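# Tighten the cylinder's loose nut using the impact wrench

## Task

Use the impact wrench to tighten the nut that sits loose on the cylinder.

## Robot and tools

Robot: two arms, left_arm and right_arm, each with six revolute joints (waist, shoulder, elbow, wrist pitch, wrist yaw, wrist roll) and a two-finger gripper. The arm names do not tell you which side of a camera image they appear on. Occasionally an outside disturbance may briefly pull on something held or shove a loose item.

Frame: every reported pose uses one shared scene frame. The origin lies on the table surface midway between the arms, +z is up, +x points out across the table, and left_arm sits toward +y. Positions are in metres and orientations are quaternions in w,x,y,z order. A gripper's fingers extend along its own +z axis and close along its own y axis. The reported end-effector point lies between the finger pads, roughly 1 cm short of the fingertips. Reported hand positions can be somewhat wrong, more so when the arm is stretched far.

Tool execute_actions, argument "actions": a list with zero or one entry.
- Empty list: nothing is commanded; it returns the current state along with camera pictures.
- Motion: {"rows": [[...]], "steps": N}, with N from 4 to 15 (15 if omitted). Each control step lasts 1/30 s and uses one row; if there are fewer rows than steps, the final row repeats.
- Wait: {"steps": N} with no rows, N up to 300. It returns once N steps have passed since the previous result.
- Optional "pictures": true adds camera images to a motion or wait result.
A rejected call sends nothing to the robot.

Each row is one flat list of 14 numbers, each between -1 and 1, covering both arms even if only one moves. Order: left_arm waist, shoulder, elbow, wrist pitch, wrist yaw, wrist roll, gripper opening, then the same seven values for right_arm.

The six joint values are scaled offsets, not absolute angles. They are measured from the joint angles in the latest result that listed them, not from the previous row. Before any such result exists in a scene, and for later calls within one reply, they are measured from where the arm is when the action begins. A value of 1.0 equals 1.202 rad for waist, 1.258 for shoulder, 1.238 for elbow, 2.073 for wrist pitch, and 2.022 for both wrist yaw and wrist roll.

Stated joint ranges in radians: waist -2.618 to 3.054, shoulder 0.000 to 3.142, elbow 0.000 to 3.142, wrist pitch -1.571 to 1.571, wrist yaw -1.571 to 1.571, wrist roll -2.094 to 2.094. The true ends may differ from these by up to 0.036 rad. A call is rejected if it sends a joint outward more than 0.036 rad beyond its stated end. A request past the true end is clipped there, and the result may say "joint sent to its limit", possibly about an earlier action. If that line is absent, the joint is not necessarily free to go further.

The gripper value is absolute: +1 fully open, -1 fully closed. Between those extremes, the fingers move to where grip_measured would show the number you sent. To keep hold of an object, command about 0.03 below the current grip_measured for a firm grip, or less below it for a lighter one. Pad force tops out at roughly 50 to 62 N, and is lower on very thin parts.

Motion behaviour: joint speed is capped. On each step, each joint's target may lead its measured angle by at most 0.202 rad (waist), 0.258 (shoulder), 0.238 (elbow), 0.573 (wrist pitch) or 0.522 (wrist yaw and roll). If the targets would put the gripper more than 70 mm from where it is, all of them are pulled back proportionally. Sending zeros does not freeze an arm. It drives the arm back toward the reference angles, and the arm can sag over repeated actions. To hold an arm still, send the offsets that reach its intended angles in the first call of a reply and zeros in later calls, adding more if it still falls short. Between calls, and while you reply, the arms keep moving toward the last target until they come nearly to rest or a step is HELD. The simulation keeps running while you think and write. The last 4 steps of each motion run after its result is returned.

Result contents:
- State line: each gripper's end_effector_position and end_effector_quat_wxyz.
- Joint positions and Joint velocities: one block per arm, giving six joints in rad and rad/s, then the finger gap in m (0.094 when fully open).
- grip_measured: the measured opening on the same scale as your command, possibly off by about 1 mm.
- Joint torques: total drive output per joint. It is nonzero even in free air, noisy, and affected by friction and offsets.
- "joint command not followed": a clearance check changed or blocked some joint targets.
- HELD: marks steps on which part of your row was not sent.
- MOTOR HOT: a motor has reached 75 °C or more. OVER-TEMPERATURE FAULT: an arm has stopped. At 90 °C an arm pauses for 10 s; at 100 °C it goes limp and drops until it cools.

Tool zoom_image: arguments "camera" (one of cam_head_left, cam_head_right, cam_high, cam_low, cam_left_wrist, cam_right_wrist) and "region" [x0, y0, x1, y1] in pixels of that camera's latest full 504x504 image. The origin is the top-left corner, and the region can be at most 504 by 504. It returns an enlarged view of that region.

Tool finished_scene: argument "scene", the number of the current scene. It ends that scene permanently and reports whether the goal was met. The nut must still be tight at that moment. Replying without calling a tool also ends things.

Avoid: knocking or placing anything off the table, which counts as failure; letting the arms collide or press hard on each other; dropping or letting held items slip; slamming into things or pushing very hard; and long loaded holds that overheat motors.

Each tool is called after "Emit:" by a JSON object that holds its "name" and its "arguments", one argument or row to a line.

## Session

Emit:
{"name": "execute_actions", "arguments": {
  "actions": []
}}

Scene clock: 0.00 s of 6200.00 s.
left_arm: end_effector_position=(+0.5427, +0.5824, +0.1292) grip_measured=+1.000 end_effector_quat_wxyz=(-0.027, +0.412, +0.816, +0.404) | right_arm: end_effector_position=(+0.3190, -0.3697, +0.0958) grip_measured=+1.000 end_effector_quat_wxyz=(+0.119, +0.532, +0.758, -0.358)
Joint positions: left_arm=[ 0.289  2.356  2.128 -0.784 -0.656  1.333  0.094] | right_arm=[-0.051  1.871  1.305 -1.31   0.722  1.376  0.094]
Joint velocities: left_arm=[ 0.002  0.007 -0.002  0.022 -0.066 -0.022  0.   ] | right_arm=[-0.002 -0.007  0.017  0.022 -0.037 -0.125  0.   ]
Joint torques (N m, as the arm reports them, + toward a larger angle): no reading
camera_calibration (this result's frames):
cam_left_wrist: T_world_to_cam=[[-0.745332, -0.29626, -0.597252, 0.656397], [-0.666688, 0.327723, 0.669421, 0.138187], [-0.00258923, 0.897122, -0.441776, -0.351967], [0, 0, 0, 1]] pos_world=[0.58045, 0.464934, 0.144038]
cam_right_wrist: T_world_to_cam=[[-0.950053, -0.059232, 0.306415, 0.251456], [-0.0597887, 0.998182, 0.00757741, 0.399535], [-0.306307, -0.0111212, -0.951868, 0.274361], [0, 0, 0, 1]] pos_world=[0.346823, -0.380863, 0.181079]

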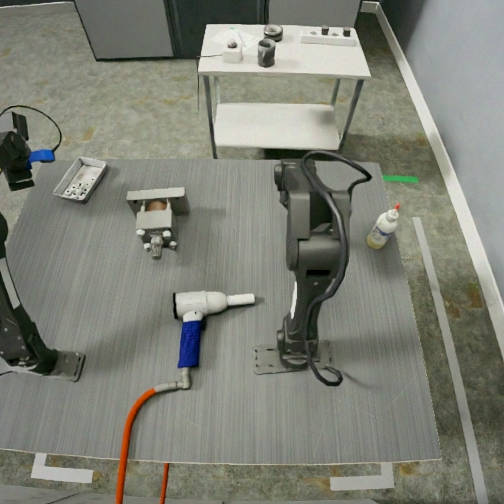

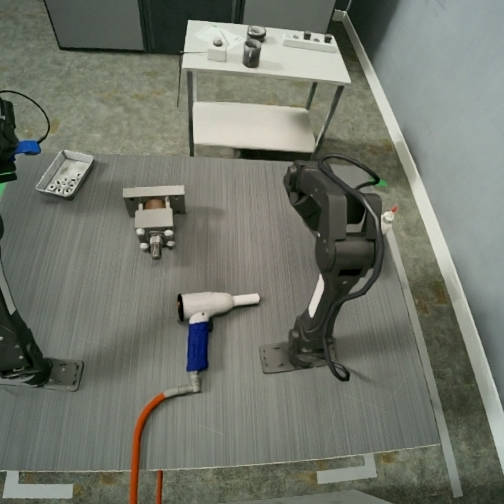

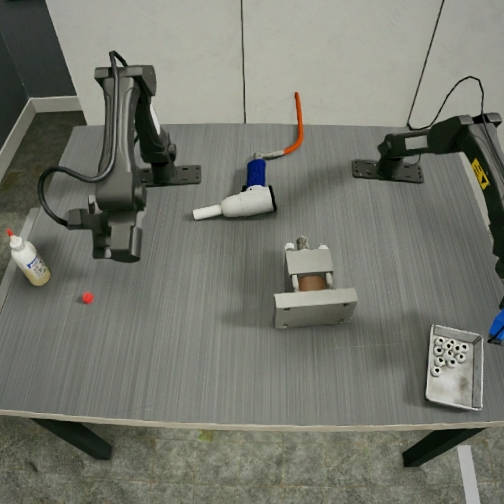

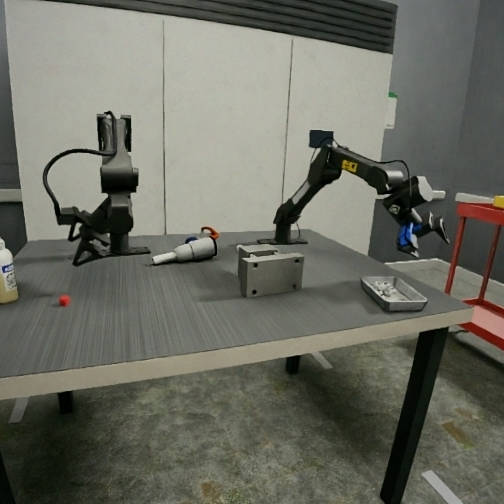

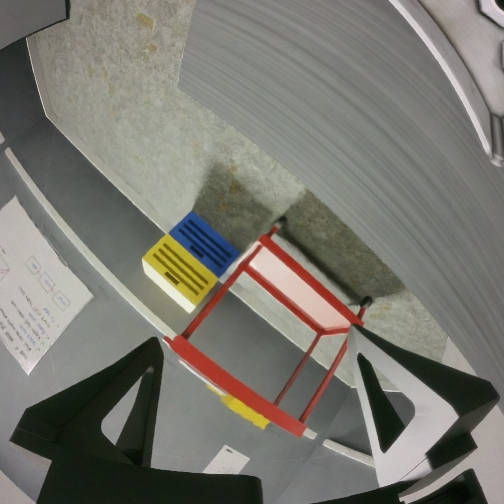

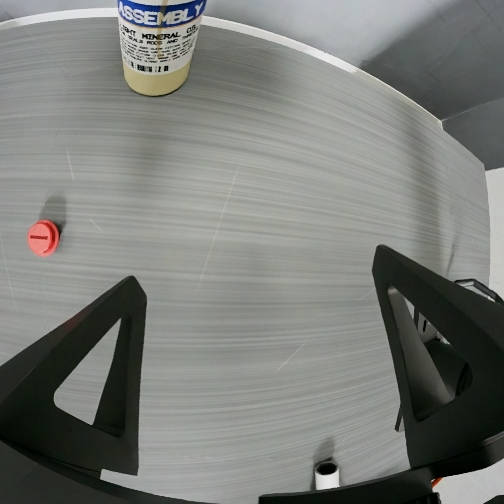

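Emit:
{"name": "zoom_image", "arguments": {
  "camera": "cam_high",
  "region": [265, 225, 365, 325]
}}

Emit:
{"name": "zoom_image", "arguments": {
  "camera": "cam_head_left",
  "region": [115, 180, 205, 270]
}}

Emit:
{"name": "zoom_image", "arguments": {
  "camera": "cam_head_right",
  "region": [115, 180, 205, 270]
}}

Region (265, 225, 365, 325) of cam_high's 504x504 image, scaled by 5.040, with more detail than that image has.

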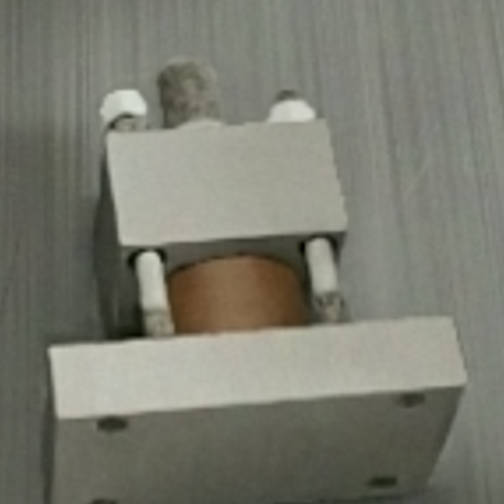

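Region (115, 180, 205, 270) of cam_head_left's 504x504 image, scaled by 5.600, with more detail than that image has.

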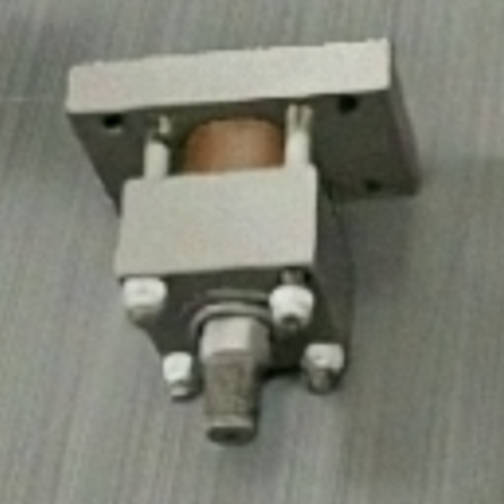

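Region (115, 180, 205, 270) of cam_head_right's 504x504 image, scaled by 5.600, with more detail than that image has.

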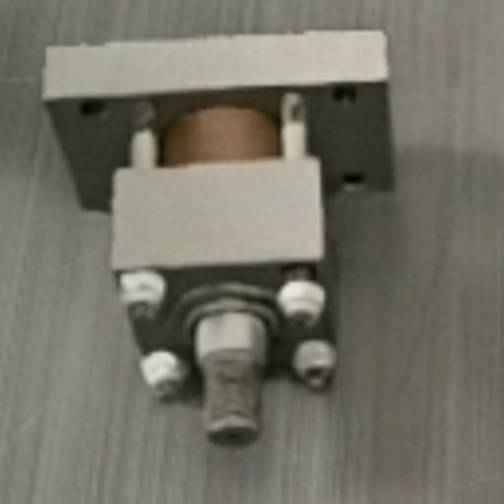

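Emit:
{"name": "zoom_image", "arguments": {
  "camera": "cam_high",
  "region": [185, 140, 295, 250]
}}

Emit:
{"name": "zoom_image", "arguments": {
  "camera": "cam_head_left",
  "region": [150, 280, 270, 400]
}}

Emit:
{"name": "zoom_image", "arguments": {
  "camera": "cam_head_right",
  "region": [155, 280, 275, 400]
}}

Emit:
{"name": "zoom_image", "arguments": {
  "camera": "cam_low",
  "region": [140, 205, 240, 305]
}}

Region (185, 140, 295, 250) of cam_high's 504x504 image, scaled by 4.582, with more detail than that image has.

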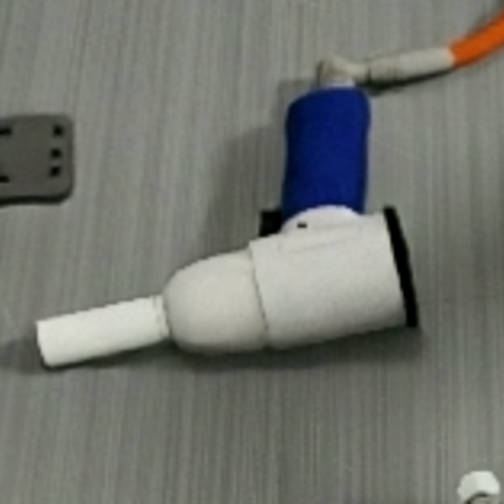

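Region (150, 280, 270, 400) of cam_head_left's 504x504 image, scaled by 4.200, with more detail than that image has.

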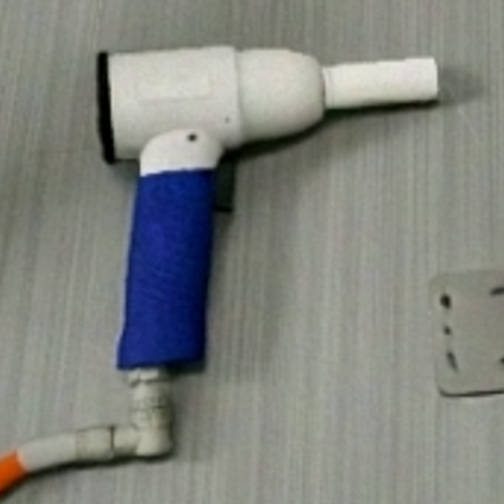

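Region (155, 280, 275, 400) of cam_head_right's 504x504 image, scaled by 4.200, with more detail than that image has.

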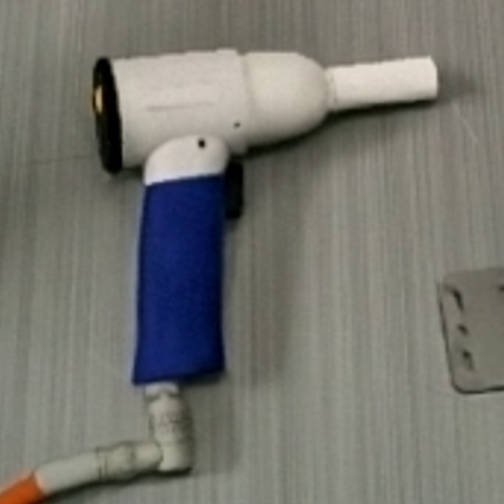

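Region (140, 205, 240, 305) of cam_low's 504x504 image, scaled by 5.040, with more detail than that image has.

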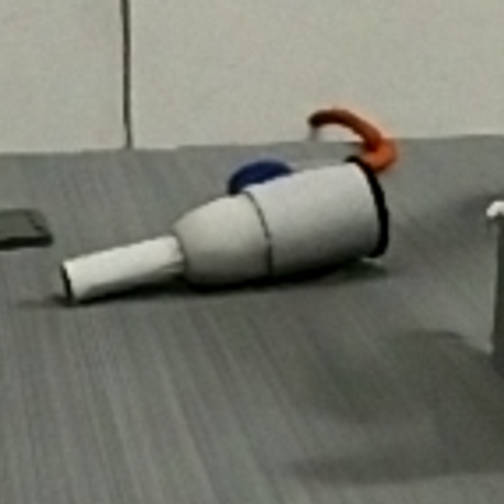

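Emit:
{"name": "execute_actions", "arguments": {
  "actions": [
    {"rows": [[-0.0008,-0.0024,-0.001,0,0.0005,-0.0005,1,-0.0005,-0.0011,-0.0013,0.0004,-0.0005,-0.0005,1],[-0.0034,-0.0089,-0.0037,-0.0001,0.0018,-0.0019,1,-0.002,-0.0042,-0.0047,0.0018,-0.002,-0.0023,1],[-0.008,-0.018,-0.0072,-0.0005,0.0039,-0.0044,1,-0.0039,-0.0087,-0.0095,0.0038,-0.0045,-0.0057,0.97],[-0.0144,-0.028,-0.0107,-0.0011,0.0066,-0.0077,1,-0.0061,-0.0142,-0.0148,0.0064,-0.0081,-0.0107,0.94],[-0.0229,-0.0375,-0.0132,-0.0021,0.0098,-0.0119,1,-0.008,-0.02,-0.0196,0.0093,-0.0125,-0.0177,0.91],[-0.034,-0.0473,-0.0154,-0.0035,0.0138,-0.0173,1,-0.01,-0.0268,-0.0249,0.0129,-0.0184,-0.0271,0.88],[-0.0487,-0.0587,-0.0184,-0.0054,0.0191,-0.0245,1,-0.0128,-0.036,-0.0319,0.0178,-0.0262,-0.0396,0.85],[-0.0674,-0.0717,-0.0221,-0.0078,0.0258,-0.0336,1,-0.0162,-0.0475,-0.0407,0.0239,-0.0361,-0.0554,0.82],[-0.0899,-0.0861,-0.0266,-0.0107,0.0339,-0.0445,1,-0.0204,-0.0615,-0.0513,0.0313,-0.048,-0.0744,0.79],[-0.1162,-0.1016,-0.0319,-0.014,0.0434,-0.0573,1,-0.0253,-0.0777,-0.0637,0.0398,-0.0619,-0.0967,0.76],[-0.1458,-0.118,-0.0378,-0.0178,0.054,-0.0717,1,-0.0307,-0.096,-0.0777,0.0495,-0.0775,-0.1217,0.75],[-0.1783,-0.1351,-0.0443,-0.022,0.0657,-0.0876,1,-0.0368,-0.1161,-0.0931,0.0602,-0.0947,-0.1492,0.75],[-0.2131,-0.1523,-0.0512,-0.0265,0.0782,-0.1045,1,-0.0432,-0.1376,-0.1095,0.0716,-0.1131,-0.1787,0.75],[-0.2495,-0.1695,-0.0585,-0.0312,0.0913,-0.1222,1,-0.0499,-0.1601,-0.1267,0.0835,-0.1323,-0.2095,0.75],[-0.2867,-0.1863,-0.066,-0.0359,0.1047,-0.1404,1,-0.0568,-0.1831,-0.1443,0.0957,-0.152,-0.2409,0.75]], "steps": 15}
  ]
}}

Emit:
{"name": "execute_actions", "arguments": {
  "actions": [
    {"rows": [[-0.1187,-0.0661,-0.0384,-0.0218,0.0652,-0.0869,1,-0.0257,-0.0792,-0.0649,0.0597,-0.094,-0.1481,0.75],[-0.156,-0.0812,-0.0458,-0.0266,0.0786,-0.1051,1,-0.0326,-0.1023,-0.0826,0.0719,-0.1137,-0.1796,0.75],[-0.1934,-0.0951,-0.0533,-0.0314,0.092,-0.1233,1,-0.0396,-0.1254,-0.1002,0.0842,-0.1334,-0.2112,0.75],[-0.2307,-0.1078,-0.0608,-0.0362,0.1055,-0.1414,1,-0.0465,-0.1485,-0.1178,0.0964,-0.1532,-0.2428,0.75],[-0.268,-0.1191,-0.0682,-0.041,0.1189,-0.1596,1,-0.0534,-0.1716,-0.1355,0.1086,-0.1729,-0.2744,0.75],[-0.3053,-0.1289,-0.0757,-0.0458,0.1323,-0.1778,1,-0.0603,-0.1946,-0.1531,0.1208,-0.1926,-0.306,0.75],[-0.3427,-0.1373,-0.0831,-0.0506,0.1457,-0.196,1,-0.0672,-0.2177,-0.1708,0.133,-0.2123,-0.3376,0.75],[-0.38,-0.1441,-0.0906,-0.0554,0.1591,-0.2142,1,-0.0741,-0.2408,-0.1884,0.1453,-0.2321,-0.3692,0.75],[-0.4173,-0.1493,-0.0981,-0.0602,0.1726,-0.2323,1,-0.081,-0.2639,-0.206,0.1575,-0.2518,-0.4008,0.75],[-0.4547,-0.1531,-0.1055,-0.065,0.186,-0.2505,1,-0.0879,-0.287,-0.2237,0.1697,-0.2715,-0.4324,0.75],[-0.492,-0.1544,-0.113,-0.0697,0.1994,-0.2687,1,-0.0948,-0.31,-0.2413,0.1819,-0.2913,-0.464,0.75],[-0.5293,-0.1513,-0.1204,-0.0745,0.2128,-0.2869,1,-0.1017,-0.3331,-0.259,0.1941,-0.311,-0.4955,0.75],[-0.5667,-0.145,-0.1279,-0.0793,0.2262,-0.3051,1,-0.1087,-0.3562,-0.2766,0.2064,-0.3307,-0.5271,0.75],[-0.604,-0.1375,-0.1354,-0.0841,0.2397,-0.3232,1,-0.1156,-0.3793,-0.2942,0.2186,-0.3505,-0.5587,0.75],[-0.6413,-0.1311,-0.1428,-0.0889,0.2531,-0.3414,1,-0.1225,-0.4024,-0.3119,0.2308,-0.3702,-0.5903,0.75]], "steps": 15}
  ]
}}

Emit:
{"name": "execute_actions", "arguments": {
  "actions": [
    {"rows": [[-0.1185,0.012,-0.0384,-0.0227,0.0677,-0.0903,1,-0.0257,-0.0791,-0.0648,0.062,-0.0976,-0.1539,0.75],[-0.1549,0.015,-0.0456,-0.0274,0.0808,-0.108,1,-0.0324,-0.1017,-0.082,0.0739,-0.1169,-0.1847,0.75],[-0.1897,0.019,-0.0526,-0.0319,0.0933,-0.125,1,-0.0389,-0.1232,-0.0985,0.0853,-0.1353,-0.2142,0.75],[-0.2222,0.0235,-0.0591,-0.036,0.105,-0.1408,1,-0.0449,-0.1433,-0.1139,0.0959,-0.1524,-0.2417,0.75],[-0.2518,0.0285,-0.065,-0.0398,0.1156,-0.1552,1,-0.0504,-0.1616,-0.1278,0.1056,-0.1681,-0.2667,0.75],[-0.2781,0.034,-0.0702,-0.0432,0.125,-0.168,1,-0.0552,-0.1778,-0.1402,0.1142,-0.182,-0.2889,0.75],[-0.3006,0.0395,-0.0747,-0.0461,0.1332,-0.179,1,-0.0594,-0.1917,-0.1509,0.1216,-0.1939,-0.308,0.75],[-0.3193,0.045,-0.0785,-0.0485,0.1399,-0.1881,1,-0.0629,-0.2033,-0.1597,0.1277,-0.2037,-0.3238,0.75],[-0.3341,0.0508,-0.0814,-0.0504,0.1452,-0.1953,1,-0.0656,-0.2124,-0.1667,0.1326,-0.2116,-0.3363,0.75],[-0.3452,0.0564,-0.0836,-0.0518,0.1492,-0.2007,1,-0.0677,-0.2193,-0.1719,0.1362,-0.2174,-0.3457,0.75],[-0.3529,0.0615,-0.0852,-0.0528,0.1519,-0.2044,1,-0.0691,-0.224,-0.1756,0.1387,-0.2215,-0.3522,0.75],[-0.3577,0.0659,-0.0861,-0.0534,0.1537,-0.2068,1,-0.07,-0.227,-0.1779,0.1403,-0.224,-0.3563,0.75],[-0.3603,0.0692,-0.0867,-0.0537,0.1546,-0.208,1,-0.0704,-0.2286,-0.1791,0.1411,-0.2254,-0.3585,0.75],[-0.3612,0.0713,-0.0868,-0.0539,0.1549,-0.2085,1,-0.0706,-0.2292,-0.1795,0.1414,-0.2259,-0.3593,0.75],[-0.3613,0.0721,-0.0869,-0.0539,0.155,-0.2085,1,-0.0706,-0.2293,-0.1796,0.1415,-0.226,-0.3594,0.75]], "steps": 15}
  ]
}}

Emit:
{"name": "execute_actions", "arguments": {
  "actions": [
    {"steps": 16}
  ],
  "pictures": true
}}

Scene clock: 11.87 s of 6200.00 s.
left_arm: end_effector_position=(+0.5544, +0.5332, +0.1581) grip_measured=+1.000 end_effector_quat_wxyz=(+0.029, +0.419, +0.812, +0.405) | right_arm: end_effector_position=(+0.3063, -0.3629, +0.0830) grip_measured=+0.760 end_effector_quat_wxyz=(+0.080, +0.512, +0.790, -0.327)
Joint positions: left_arm=[ 0.209  2.28   2.107 -0.793 -0.618  1.277  0.094] | right_arm=[-0.068  1.826  1.238 -1.261  0.637  1.262  0.083]
Joint velocities: left_arm=[-0.735 -0.545 -0.129 -0.183  0.286 -0.476  0.   ] | right_arm=[-0.183 -0.559 -0.447  0.359 -0.564 -0.784 -0.016]
Joint torques (N m, as the arm reports them, + toward a larger angle): left_arm=[ -3.08 -15.29   6.2    1.3   -0.09  -0.15] | right_arm=[ -0.68 -11.4    5.41  -0.26   0.49   0.  ]
Steps of this call (steps 1 to 90: nothing new was sent; then 8.50 s passed at rest; steps 91 to 101: the first 11 steps of this action). Readings (joint positions):
91: left_arm=[0.289 2.356 2.128 -0.784 -0.656 1.333] | right_arm=[-0.051 1.871 1.305 -1.310 0.721 1.376]
92: left_arm=[0.289 2.356 2.128 -0.784 -0.656 1.333] | right_arm=[-0.051 1.871 1.305 -1.310 0.719 1.376]
94: left_arm=[0.288 2.355 2.128 -0.784 -0.655 1.333] | right_arm=[-0.051 1.871 1.304 -1.308 0.713 1.372]
98: left_arm=[0.267 2.330 2.123 -0.785 -0.643 1.316] | right_arm=[-0.055 1.864 1.278 -1.290 0.685 1.335]
101: the state above

Scene clock: 12.37 s of 6200.00 s.
left_arm: end_effector_position=(+0.5164, +0.1681, +0.2210) grip_measured=+1.000 end_effector_quat_wxyz=(+0.294, +0.540, +0.756, +0.224) | right_arm: end_effector_position=(+0.2888, -0.3082, +0.0694) grip_measured=+0.753 end_effector_quat_wxyz=(+0.073, +0.268, +0.960, -0.045)
Joint positions: left_arm=[-0.384  2.054  2.023 -0.847 -0.335  0.895  0.094] | right_arm=[-0.192  1.408  0.909 -0.942  0.113  0.434  0.082]
Joint velocities: left_arm=[-1.175 -0.188 -0.242 -0.168  0.623 -0.872  0.   ] | right_arm=[-0.247 -0.877 -0.632  0.696 -1.121 -1.824 -0.   ]
Joint torques (N m, as the arm reports them, + toward a larger angle): left_arm=[ -0.29 -11.82   5.1    1.2   -0.04  -0.1 ] | right_arm=[-0.47 -6.62  6.21  0.53  0.12 -0.06]
Steps of this call (steps 1 to 4: the last 4 steps of your previous action; steps 5 to 15: the first 11 steps of this action, its rows measured from where the robot was after step 4). Readings (joint positions):
4: left_arm=[0.074 2.205 2.095 -0.801 -0.565 1.204] | right_arm=[-0.098 1.721 1.167 -1.197 0.535 1.099]
5: left_arm=[0.035 2.187 2.091 -0.803 -0.548 1.180] | right_arm=[-0.107 1.691 1.145 -1.176 0.501 1.045]
6: left_arm=[-0.006 2.169 2.086 -0.804 -0.529 1.155] | right_arm=[-0.116 1.660 1.120 -1.152 0.463 0.987]
8: left_arm=[-0.088 2.135 2.075 -0.809 -0.488 1.101] | right_arm=[-0.134 1.604 1.068 -1.108 0.386 0.868]
12: left_arm=[-0.257 2.081 2.046 -0.828 -0.402 0.986] | right_arm=[-0.167 1.495 0.974 -1.015 0.230 0.622]
15: the state above

Scene clock: 12.87 s of 6200.00 s.
left_arm: end_effector_position=(+0.2700, -0.0837, +0.1382) grip_measured=+1.000 end_effector_quat_wxyz=(+0.220, +0.666, +0.710, -0.057) | right_arm: end_effector_position=(+0.2988, -0.2472, +0.0961) grip_measured=+0.753 end_effector_quat_wxyz=(+0.294, -0.133, +0.940, +0.107)
Joint positions: left_arm=[-0.956  2.102  1.921 -0.932 -0.014  0.47   0.094] | right_arm=[-0.296  1.043  0.619 -0.632 -0.392 -0.384  0.082]
Joint velocities: left_arm=[-0.755  0.276 -0.159 -0.256  0.579 -0.681  0.   ] | right_arm=[-0.085 -0.286 -0.173  0.432 -0.593 -0.974  0.001]
Joint torques (N m, as the arm reports them, + toward a larger angle): left_arm=[  2.2  -10.64   5.39   1.08  -0.1   -0.15] | right_arm=[-0.52 -3.18  6.95  1.32 -0.28 -0.06]
Steps of this call (steps 1 to 4: the last 4 steps of your previous action; steps 5 to 15: the first 11 steps of this action, its rows measured from where the robot was after step 4). Readings (joint positions):
4: left_arm=[-0.548 2.046 1.994 -0.874 -0.245 0.774] | right_arm=[-0.225 1.289 0.823 -0.841 -0.043 0.181]
5: left_arm=[-0.588 2.047 1.986 -0.880 -0.225 0.748] | right_arm=[-0.233 1.259 0.799 -0.816 -0.080 0.121]
6: left_arm=[-0.628 2.050 1.980 -0.884 -0.206 0.722] | right_arm=[-0.242 1.230 0.774 -0.792 -0.117 0.063]
8: left_arm=[-0.708 2.058 1.969 -0.889 -0.166 0.668] | right_arm=[-0.259 1.175 0.724 -0.750 -0.189 -0.054]
12: left_arm=[-0.860 2.078 1.942 -0.909 -0.080 0.552] | right_arm=[-0.285 1.085 0.648 -0.677 -0.319 -0.266]
15: the state above

Scene clock: 13.40 s of 6200.00 s.
left_arm: end_effector_position=(+0.2394, -0.0844, +0.1064) grip_measured=+1.000 end_effector_quat_wxyz=(+0.155, +0.651, +0.738, -0.085) | right_arm: end_effector_position=(+0.3080, -0.2359, +0.1090) grip_measured=+0.753 end_effector_quat_wxyz=(+0.344, -0.217, +0.907, +0.110)
Joint positions: left_arm=[-0.986  2.143  1.899 -0.974  0.054  0.367  0.094] | right_arm=[-0.302  1.024  0.605 -0.566 -0.482 -0.535  0.082]
Joint velocities: left_arm=[ 0.002  0.012 -0.027 -0.022  0.022 -0.007  0.   ] | right_arm=[-0.007 -0.022 -0.007  0.022 -0.037 -0.022 -0.001]
Joint torques (N m, as the arm reports them, + toward a larger angle): left_arm=[  0.4  -11.76   5.87   0.94   0.17  -0.17] | right_arm=[-0.58 -3.54  6.82  1.42 -0.35 -0.07]
Kept back: nothing.
Steps of this call (steps 1 to 4: the last 4 steps of your previous action; steps 5 to 16: the robot went on to your last target). Readings (joint positions):
1: left_arm=[-0.979 2.111 1.915 -0.939 0.004 0.450] | right_arm=[-0.298 1.035 0.614 -0.619 -0.410 -0.414]
2: left_arm=[-0.994 2.121 1.910 -0.947 0.019 0.434] | right_arm=[-0.300 1.029 0.610 -0.609 -0.425 -0.439]
4: left_arm=[-1.006 2.135 1.903 -0.959 0.040 0.409] | right_arm=[-0.301 1.024 0.607 -0.593 -0.447 -0.475]
8: left_arm=[-0.994 2.143 1.899 -0.973 0.050 0.382] | right_arm=[-0.301 1.024 0.606 -0.575 -0.470 -0.514]
16: the state above
camera_calibration (this result's frames):
cam_left_wrist: T_world_to_cam=[[-0.994147, -0.0636192, -0.0873157, 0.244108], [-0.0714261, 0.993431, 0.0894089, 0.145111], [0.0810539, 0.0951222, -0.99216, 0.206283], [0, 0, 0, 1]] pos_world=[0.236324, -0.14825, 0.213006]
cam_right_wrist: T_world_to_cam=[[0.354333, -0.919157, -0.172042, -0.307573], [-0.933264, -0.359178, -0.0031705, 0.2152], [-0.0588797, 0.161684, -0.985084, 0.25324], [0, 0, 0, 1]] pos_world=[0.324733, -0.246358, 0.19723]

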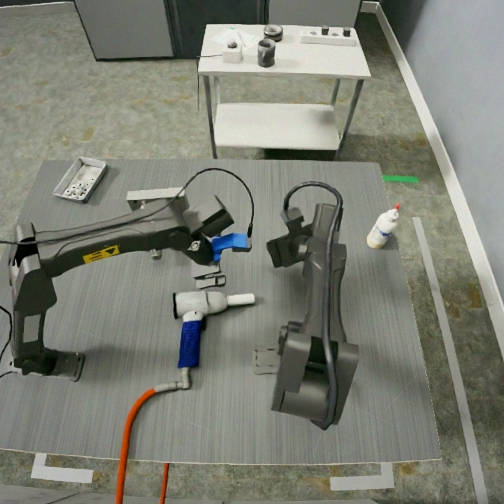

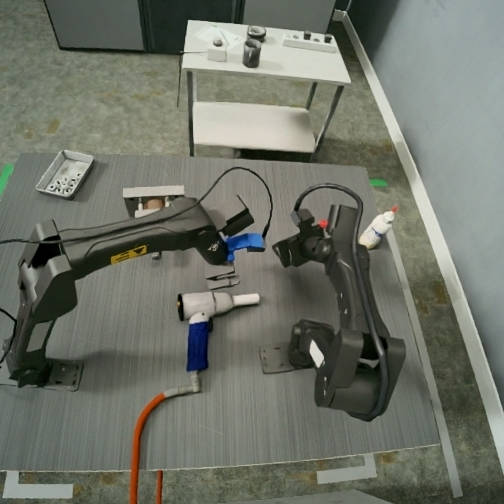

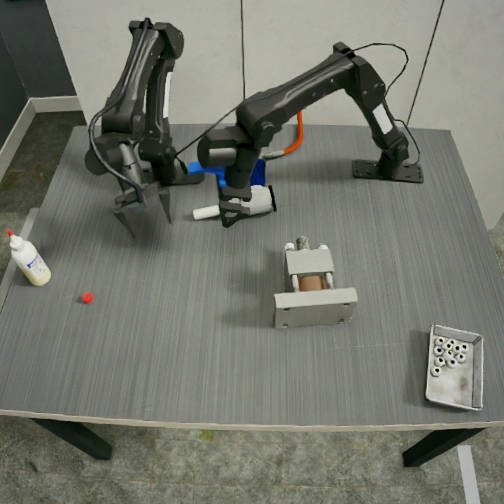

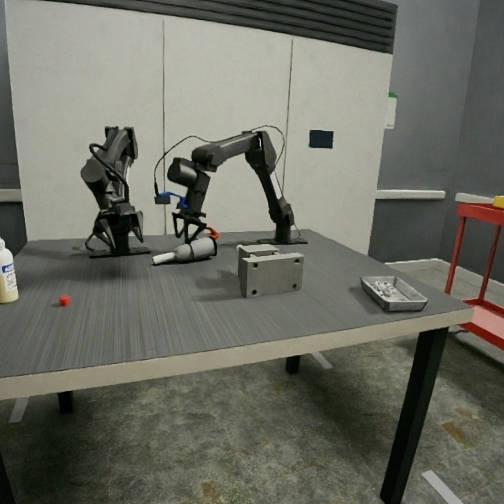

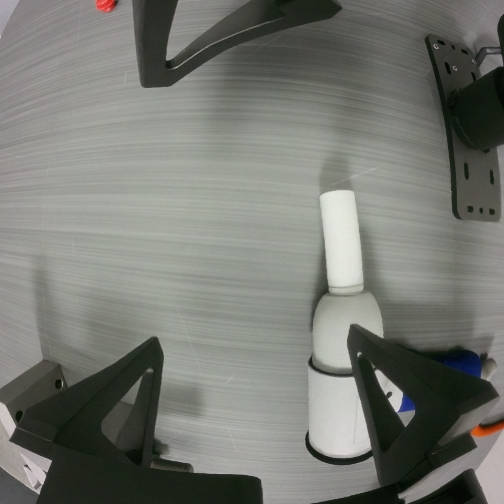

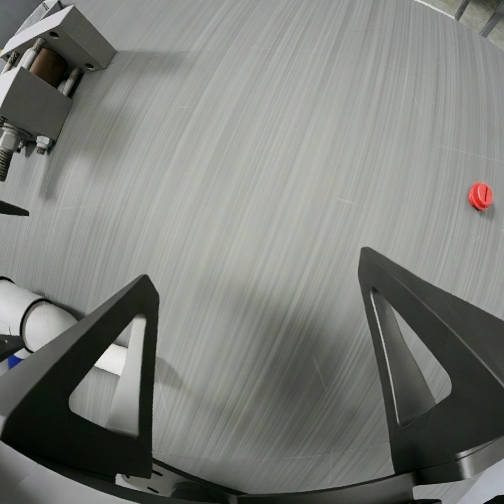

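Emit:
{"name": "execute_actions", "arguments": {
  "actions": []
}}

Scene clock: 14.23 s of 6200.00 s.
left_arm: end_effector_position=(+0.2391, -0.0845, +0.1064) grip_measured=+1.000 end_effector_quat_wxyz=(+0.155, +0.650, +0.739, -0.086) | right_arm: end_effector_position=(+0.3083, -0.2356, +0.1094) grip_measured=+0.753 end_effector_quat_wxyz=(+0.346, -0.219, +0.906, +0.110)
Joint positions: left_arm=[-0.986  2.143  1.899 -0.974  0.055  0.364  0.094] | right_arm=[-0.302  1.024  0.605 -0.565 -0.484 -0.54   0.082]
Joint velocities: left_arm=[ 0.017 -0.007 -0.007  0.037  0.022  0.007  0.   ] | right_arm=[-0.012  0.012 -0.007 -0.022 -0.037 -0.066  0.   ]
Joint torques (N m, as the arm reports them, + toward a larger angle): left_arm=[  0.33 -11.87   5.91   0.93   0.14  -0.14] | right_arm=[-0.59 -3.55  6.85  1.41 -0.37 -0.08]
Kept back: nothing.
Steps of this call (steps 1 to 15: the robot went on to your last target; steps 16 to 25: nothing new was sent). Readings (joint positions):
1: left_arm=[-0.986 2.143 1.899 -0.974 0.054 0.366] | right_arm=[-0.302 1.024 0.605 -0.566 -0.482 -0.536]
2: left_arm=[-0.986 2.143 1.899 -0.974 0.054 0.366] | right_arm=[-0.302 1.024 0.605 -0.566 -0.483 -0.537]
4: left_arm=[-0.986 2.143 1.899 -0.974 0.054 0.365] | right_arm=[-0.302 1.024 0.605 -0.565 -0.483 -0.538]
8: left_arm=[-0.986 2.143 1.899 -0.974 0.055 0.364] | right_arm=[-0.302 1.024 0.605 -0.565 -0.484 -0.539]
25: the state above
All arms were judged still, so your last target was given up. Only a new action makes them travel on or press farther. Fingers that are still opening or closing keep moving.
camera_calibration (this result's frames):
cam_left_wrist: T_world_to_cam=[[-0.99419, -0.0660298, -0.0850037, 0.243423], [-0.0735437, 0.993355, 0.0885304, 0.145811], [0.0785932, 0.0942675, -0.99244, 0.206874], [0, 0, 0, 1]] pos_world=[0.236473, -0.148271, 0.213093]
cam_right_wrist: T_world_to_cam=[[0.358915, -0.917752, -0.170033, -0.308617], [-0.931673, -0.363249, -0.00598954, 0.214413], [-0.0562673, 0.160564, -0.98542, 0.252518], [0, 0, 0, 1]] pos_world=[0.324739, -0.245894, 0.197645]

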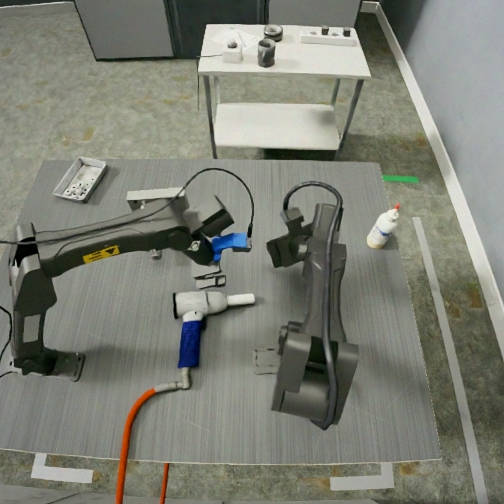

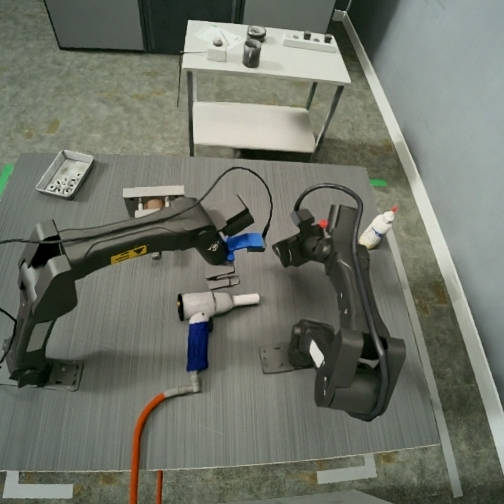

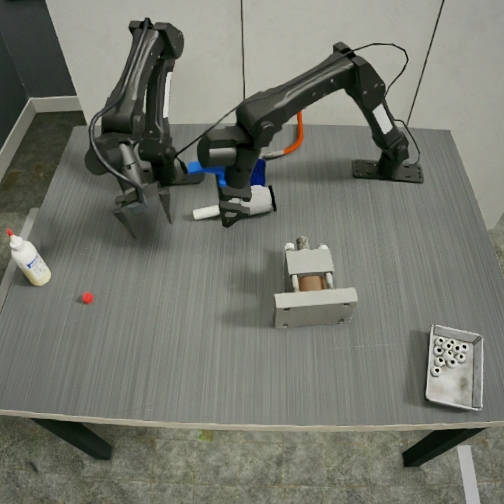

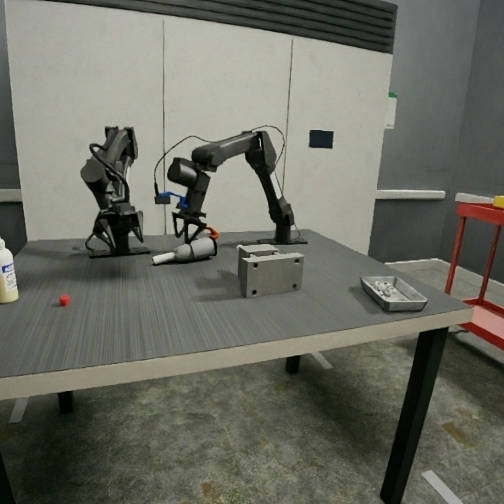

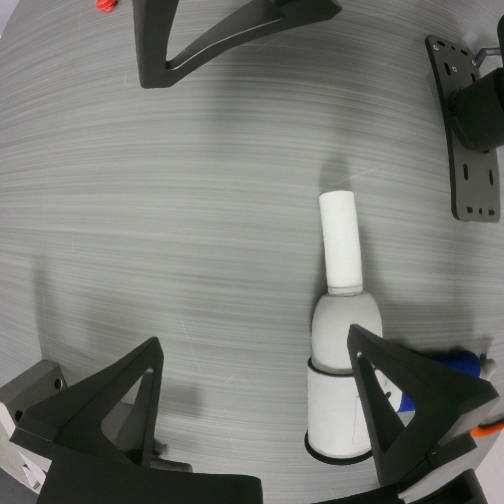

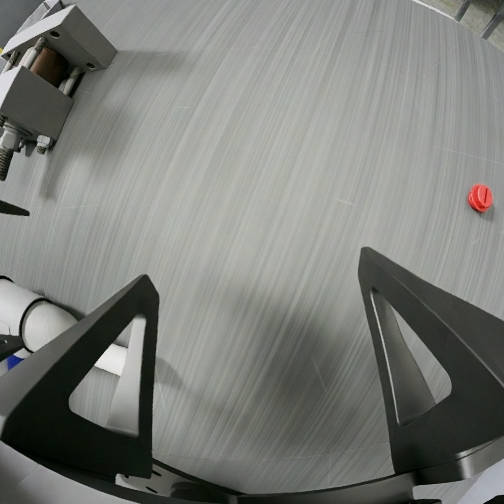

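Emit:
{"name": "execute_actions", "arguments": {
  "actions": [
    {"rows": [[-0.0007,-0.0006,-0.0006,-0.0006,0.0006,-0.0008,1,0,-0.012,0.008,0.008,0,0,0.75],[-0.0028,-0.0022,-0.0024,-0.0022,0.0024,-0.003,1,0,-0.012,0.008,0.008,0,0,0.75],[-0.0062,-0.0048,-0.0052,-0.0049,0.0054,-0.0065,1,0,-0.012,0.008,0.008,0,0,0.75],[-0.0108,-0.0084,-0.0091,-0.0086,0.0093,-0.0113,1,0,-0.012,0.008,0.008,0,0,0.75],[-0.0164,-0.0127,-0.0138,-0.013,0.0141,-0.0172,1,0,-0.012,0.008,0.008,0,0,0.75],[-0.0227,-0.0176,-0.019,-0.0179,0.0195,-0.0237,1,0,-0.012,0.008,0.008,0,0,0.75],[-0.0294,-0.0228,-0.0246,-0.0233,0.0253,-0.0308,1,0,-0.012,0.008,0.008,0,0,0.75],[-0.0363,-0.0281,-0.0304,-0.0287,0.0311,-0.0379,1,0,-0.012,0.008,0.008,0,0,0.75],[-0.043,-0.0333,-0.036,-0.0341,0.0369,-0.045,1,0,-0.012,0.008,0.008,0,0,0.75],[-0.0493,-0.0382,-0.0413,-0.039,0.0423,-0.0515,1,0,-0.012,0.008,0.008,0,0,0.75],[-0.0549,-0.0425,-0.0459,-0.0434,0.0471,-0.0574,1,0,-0.012,0.008,0.008,0,0,0.75],[-0.0595,-0.0461,-0.0498,-0.0471,0.051,-0.0622,1,0,-0.012,0.008,0.008,0,0,0.75],[-0.0629,-0.0487,-0.0526,-0.0498,0.054,-0.0657,1,0,-0.012,0.008,0.008,0,0,0.75],[-0.065,-0.0503,-0.0544,-0.0514,0.0558,-0.0679,1,0,-0.012,0.008,0.008,0,0,0.75],[-0.0657,-0.0509,-0.055,-0.052,0.0564,-0.0687,1,0,-0.012,0.008,0.008,0,0,0.75]], "steps": 15}
  ]
}}

Emit:
{"name": "execute_actions", "arguments": {
  "actions": [
    {"steps": 14}
  ],
  "pictures": true
}}

Scene clock: 15.70 s of 6200.00 s.
left_arm: end_effector_position=(+0.2091, -0.0835, +0.1039) grip_measured=+1.000 end_effector_quat_wxyz=(+0.123, +0.646, +0.746, -0.103) | right_arm: end_effector_position=(+0.3083, -0.2360, +0.1092) grip_measured=+0.753 end_effector_quat_wxyz=(+0.345, -0.219, +0.906, +0.109)
Joint positions: left_arm=[-1.024  2.126  1.874 -1.01   0.095  0.305  0.094] | right_arm=[-0.302  1.024  0.605 -0.565 -0.482 -0.54   0.082]
Joint velocities: left_arm=[-0.271 -0.178 -0.217 -0.3    0.242 -0.256  0.   ] | right_arm=[-0.012  0.022 -0.002 -0.007 -0.022  0.037 -0.002]
Joint torques (N m, as the arm reports them, + toward a larger angle): left_arm=[ -0.5  -13.29   5.3    0.88   0.22  -0.13] | right_arm=[ 0.   -2.8   8.25  1.41 -0.25 -0.01]
Steps of this call (steps 1 to 33: nothing new was sent; steps 34 to 44: the first 11 steps of this action). Readings (joint positions):
34: left_arm=[-0.986 2.143 1.899 -0.974 0.055 0.364] | right_arm=[-0.302 1.024 0.605 -0.565 -0.484 -0.540]
35: left_arm=[-0.986 2.143 1.899 -0.974 0.055 0.364] | right_arm=[-0.302 1.024 0.605 -0.565 -0.483 -0.540]
37: left_arm=[-0.986 2.143 1.899 -0.975 0.056 0.361] | right_arm=[-0.302 1.024 0.605 -0.565 -0.483 -0.540]
41: left_arm=[-0.999 2.142 1.896 -0.987 0.071 0.336] | right_arm=[-0.302 1.024 0.605 -0.565 -0.482 -0.540]
44: the state above

Scene clock: 16.17 s of 6200.00 s.
left_arm: end_effector_position=(+0.1732, -0.0793, +0.1073) grip_measured=+1.000 end_effector_quat_wxyz=(+0.082, +0.640, +0.753, -0.125) | right_arm: end_effector_position=(+0.3083, -0.2360, +0.1092) grip_measured=+0.753 end_effector_quat_wxyz=(+0.345, -0.219, +0.906, +0.109)
Joint positions: left_arm=[-1.067  2.099  1.854 -1.067  0.153  0.239  0.094] | right_arm=[-0.302  1.024  0.605 -0.565 -0.482 -0.54   0.082]
Joint velocities: left_arm=[ 0.012 -0.002  0.002  0.051 -0.022 -0.007  0.   ] | right_arm=[-0.002  0.017  0.022 -0.081 -0.022 -0.022 -0.001]
Joint torques (N m, as the arm reports them, + toward a larger angle): left_arm=[  0.29 -12.27   4.94   0.74   0.16  -0.14] | right_arm=[ 0.   -2.81  8.25  1.41 -0.23 -0.02]
Kept back: nothing.
Steps of this call (steps 1 to 4: the last 4 steps of your previous action; steps 5 to 14: the robot went on to your last target). Readings (joint positions):
1: left_arm=[-1.034 2.120 1.868 -1.020 0.105 0.294] | right_arm=[-0.302 1.024 0.605 -0.565 -0.482 -0.540]
2: left_arm=[-1.044 2.114 1.862 -1.030 0.114 0.284] | right_arm=[-0.302 1.024 0.605 -0.565 -0.482 -0.540]
4: left_arm=[-1.059 2.106 1.856 -1.046 0.131 0.267] | right_arm=[-0.302 1.024 0.605 -0.565 -0.482 -0.540]
8: left_arm=[-1.067 2.099 1.854 -1.061 0.149 0.249] | right_arm=[-0.302 1.024 0.605 -0.565 -0.482 -0.540]
14: the state above
camera_calibration (this result's frames):
cam_left_wrist: T_world_to_cam=[[-0.994328, -0.0741057, 0.076295, 0.16037], [-0.063208, 0.988624, 0.136486, 0.128364], [-0.0855414, 0.130889, -0.9877, 0.24324], [0, 0, 0, 1]] pos_world=[0.188382, -0.146857, 0.210493]
cam_right_wrist: T_world_to_cam=[[0.357478, -0.918649, -0.168206, -0.309029], [-0.932211, -0.361883, -0.00476252, 0.214636], [-0.0564959, 0.158506, -0.98574, 0.252028], [0, 0, 0, 1]] pos_world=[0.324795, -0.246164, 0.197476]

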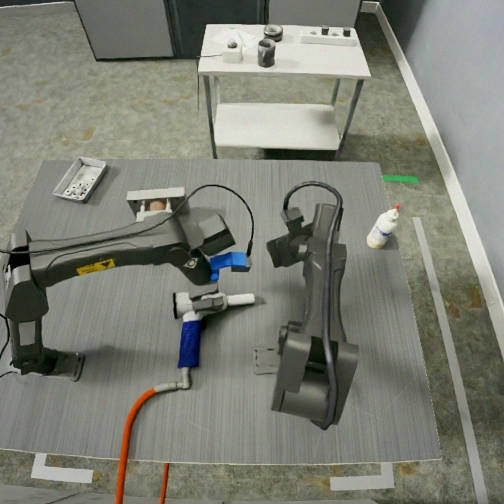

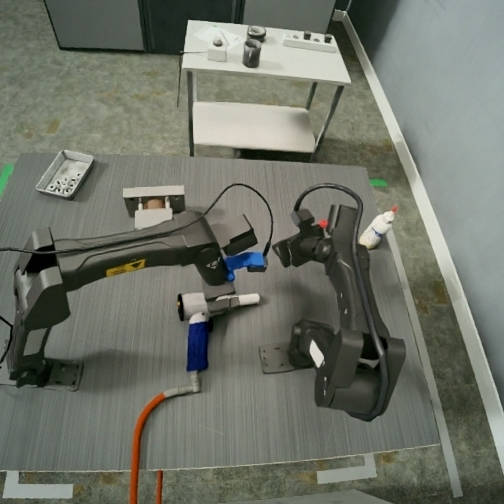

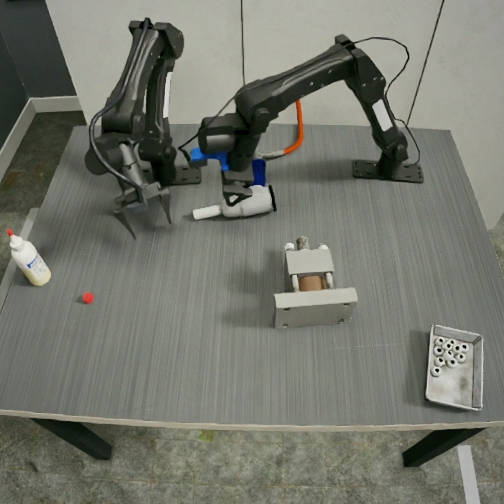

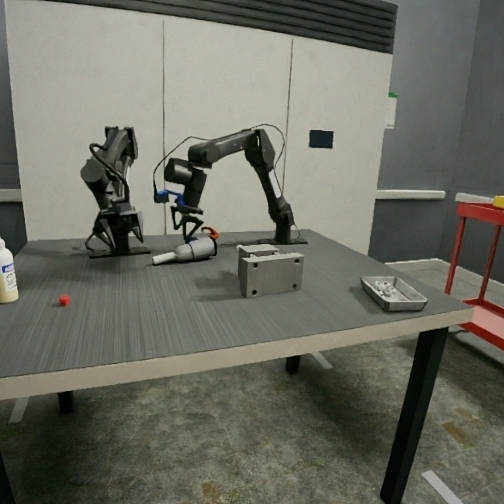

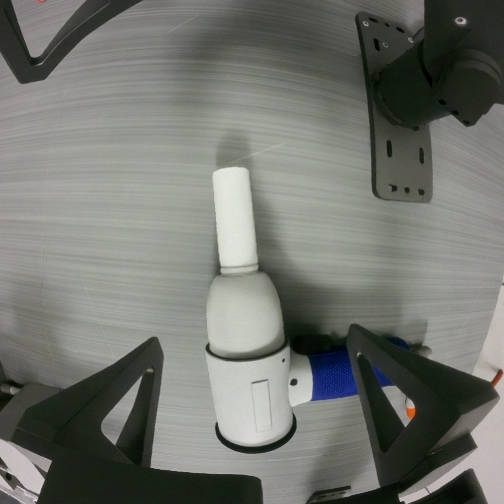

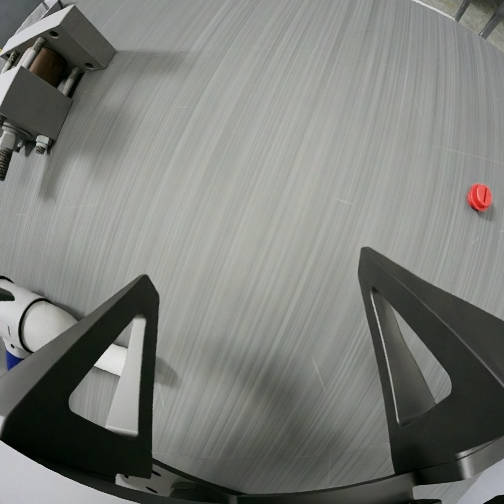

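Emit:
{"name": "zoom_image", "arguments": {
  "camera": "cam_left_wrist",
  "region": [130, 150, 430, 470]
}}

Region (130, 150, 430, 470) of cam_left_wrist's 504x504 image, scaled by 1.575, with more detail than that image has; it fills the left 472 columns of this view, and the rest is white.

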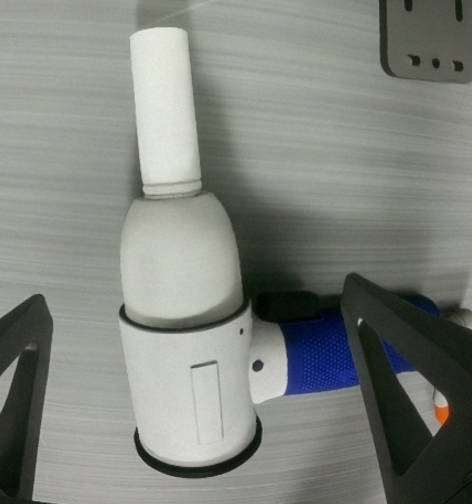

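Emit:
{"name": "execute_actions", "arguments": {
  "actions": [
    {"rows": [[0,0.0024,0.012,-0.008,0.008,0,1,0,-0.012,0.008,0.008,0,0,0.75],[0,0.0097,0.028,-0.0135,0.008,0,1,0,-0.012,0.008,0.008,0,0,0.75],[0,0.0215,0.0426,-0.02,0.008,0,1,0,-0.012,0.008,0.008,0,0,0.75],[0,0.0373,0.0537,-0.027,0.008,0,1,0,-0.012,0.008,0.008,0,0,0.75],[0,0.0565,0.0672,-0.035,0.008,0,1,0,-0.012,0.008,0.008,0,0,0.75],[0,0.0779,0.0824,-0.043,0.008,0,1,0,-0.012,0.008,0.008,0,0,0.75],[0,0.1012,0.0988,-0.0515,0.008,0,1,0,-0.012,0.008,0.008,0,0,0.75],[0,0.1246,0.1153,-0.0597,0.008,0,1,0,-0.012,0.008,0.008,0,0,0.75],[0,0.1479,0.1317,-0.0673,0.008,0,1,0,-0.012,0.008,0.008,0,0,0.75],[0,0.1694,0.1468,-0.0741,0.008,0,1,0,-0.012,0.008,0.008,0,0,0.75],[0,0.1885,0.1603,-0.0797,0.008,0,1,0,-0.012,0.008,0.008,0,0,0.75],[0,0.2043,0.1715,-0.0839,0.008,0,1,0,-0.012,0.008,0.008,0,0,0.75],[0,0.2161,0.1798,-0.0864,0.008,0,1,0,-0.012,0.008,0.008,0,0,0.75],[0,0.2233,0.1849,-0.0873,0.008,0,1,0,-0.012,0.008,0.008,0,0,0.75],[0,0.2258,0.1866,-0.0873,0.008,0,1,0,-0.012,0.008,0.008,0,0,0.75]], "steps": 15}
  ]
}}

Emit:
{"name": "execute_actions", "arguments": {
  "actions": [
    {"steps": 13}
  ],
  "pictures": true
}}

Scene clock: 19.07 s of 6200.00 s.
left_arm: end_effector_position=(+0.1759, -0.0869, +0.0687) grip_measured=+1.000 end_effector_quat_wxyz=(+0.028, +0.639, +0.762, -0.101) | right_arm: end_effector_position=(+0.3083, -0.2365, +0.1090) grip_measured=+0.753 end_effector_quat_wxyz=(+0.345, -0.219, +0.906, +0.108)
Joint positions: left_arm=[-1.067  2.27   1.997 -1.158  0.157  0.235  0.094] | right_arm=[-0.302  1.024  0.605 -0.565 -0.479 -0.54   0.082]
Joint velocities: left_arm=[ 0.002  0.886  0.486 -0.286 -0.066  0.007  0.   ] | right_arm=[ 0.002  0.002 -0.017 -0.022  0.007  0.022 -0.001]
Joint torques (N m, as the arm reports them, + toward a larger angle): left_arm=[  0.07 -10.81   8.55   0.42   0.18   0.01] | right_arm=[ 0.   -2.81  8.25  1.41 -0.23 -0.02]
Steps of this call (steps 1 to 30: the robot went on to your last target; steps 31 to 76: nothing new was sent; steps 77 to 87: the first 11 steps of this action). Readings (joint positions):
77: left_arm=[-1.067 2.099 1.854 -1.069 0.155 0.235] | right_arm=[-0.302 1.024 0.605 -0.565 -0.481 -0.540]
78: left_arm=[-1.067 2.099 1.854 -1.070 0.155 0.235] | right_arm=[-0.302 1.024 0.605 -0.565 -0.480 -0.540]
80: left_arm=[-1.067 2.108 1.867 -1.085 0.155 0.235] | right_arm=[-0.302 1.024 0.605 -0.565 -0.480 -0.540]
84: left_arm=[-1.067 2.181 1.939 -1.125 0.156 0.235] | right_arm=[-0.302 1.024 0.605 -0.565 -0.479 -0.540]
87: the state above

Scene clock: 19.50 s of 6200.00 s.
left_arm: end_effector_position=(+0.1710, -0.0777, +0.0303) grip_measured=+1.000 end_effector_quat_wxyz=(-0.031, +0.638, +0.766, -0.073) | right_arm: end_effector_position=(+0.3083, -0.2365, +0.1090) grip_measured=+0.753 end_effector_quat_wxyz=(+0.345, -0.219, +0.907, +0.108)
Joint positions: left_arm=[-1.068  2.388  2.057 -1.23   0.158  0.237  0.094] | right_arm=[-0.302  1.024  0.605 -0.565 -0.479 -0.54   0.082]
Joint velocities: left_arm=[-0.017  0.002  0.007 -0.066  0.007 -0.037  0.   ] | right_arm=[-0.002  0.002 -0.007  0.007 -0.066 -0.051  0.   ]
Joint torques (N m, as the arm reports them, + toward a larger angle): left_arm=[  0.2  -12.82   8.46   0.31   0.18  -0.01] | right_arm=[ 0.   -2.81  8.25  1.41 -0.23 -0.02]
Kept back: nothing.
Steps of this call (steps 1 to 4: the last 4 steps of your previous action; steps 5 to 13: the robot went on to your last target). Readings (joint positions):
1: left_arm=[-1.067 2.300 2.012 -1.169 0.157 0.235] | right_arm=[-0.302 1.024 0.605 -0.565 -0.479 -0.540]
2: left_arm=[-1.067 2.328 2.024 -1.180 0.157 0.235] | right_arm=[-0.302 1.024 0.605 -0.565 -0.479 -0.540]
4: left_arm=[-1.067 2.373 2.035 -1.197 0.157 0.235] | right_arm=[-0.302 1.024 0.605 -0.565 -0.479 -0.540]
8: left_arm=[-1.068 2.388 2.057 -1.216 0.158 0.237] | right_arm=[-0.302 1.024 0.605 -0.565 -0.479 -0.540]
13: the state above
camera_calibration (this result's frames):
cam_left_wrist: T_world_to_cam=[[-0.981614, -0.100828, 0.162071, 0.157279], [-0.0363972, 0.932391, 0.359614, 0.12146], [-0.187373, 0.347103, -0.918918, 0.198966], [0, 0, 0, 1]] pos_world=[0.196089, -0.166452, 0.113664]
cam_right_wrist: T_world_to_cam=[[0.355834, -0.919667, -0.166116, -0.309499], [-0.932824, -0.360317, -0.00336355, 0.214892], [-0.0567609, 0.156153, -0.986101, 0.251467], [0, 0, 0, 1]] pos_world=[0.32486, -0.246474, 0.197282]

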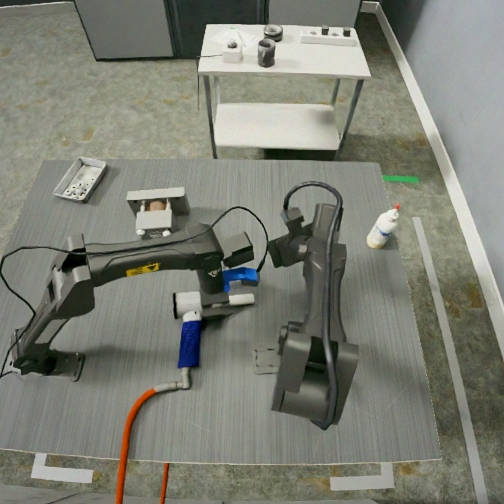

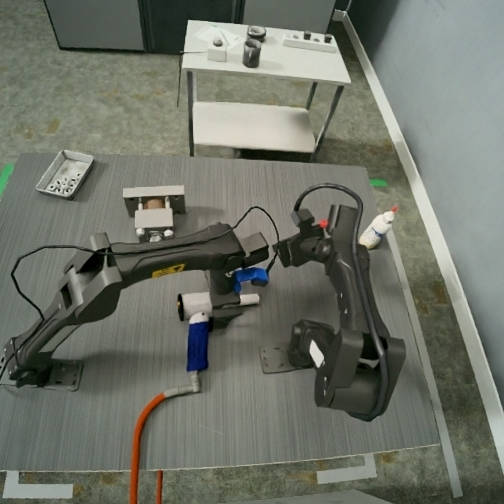

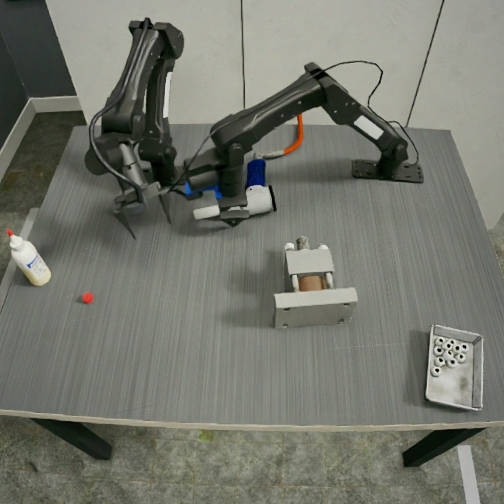

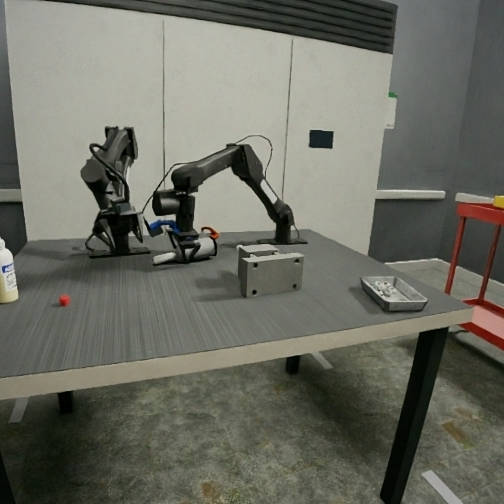

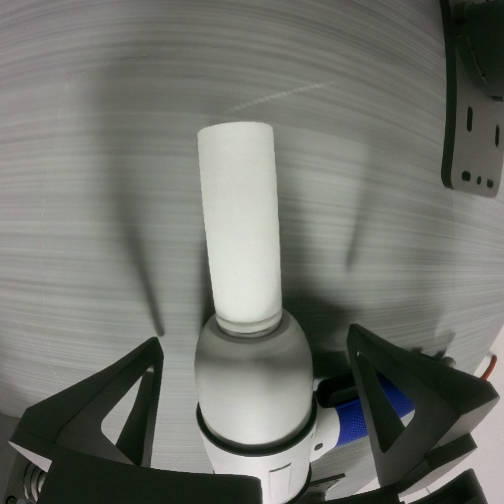

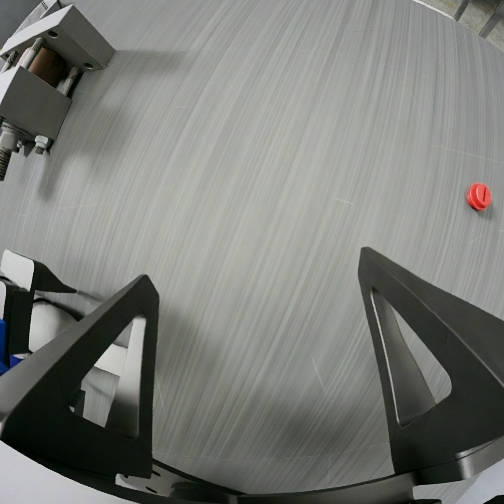

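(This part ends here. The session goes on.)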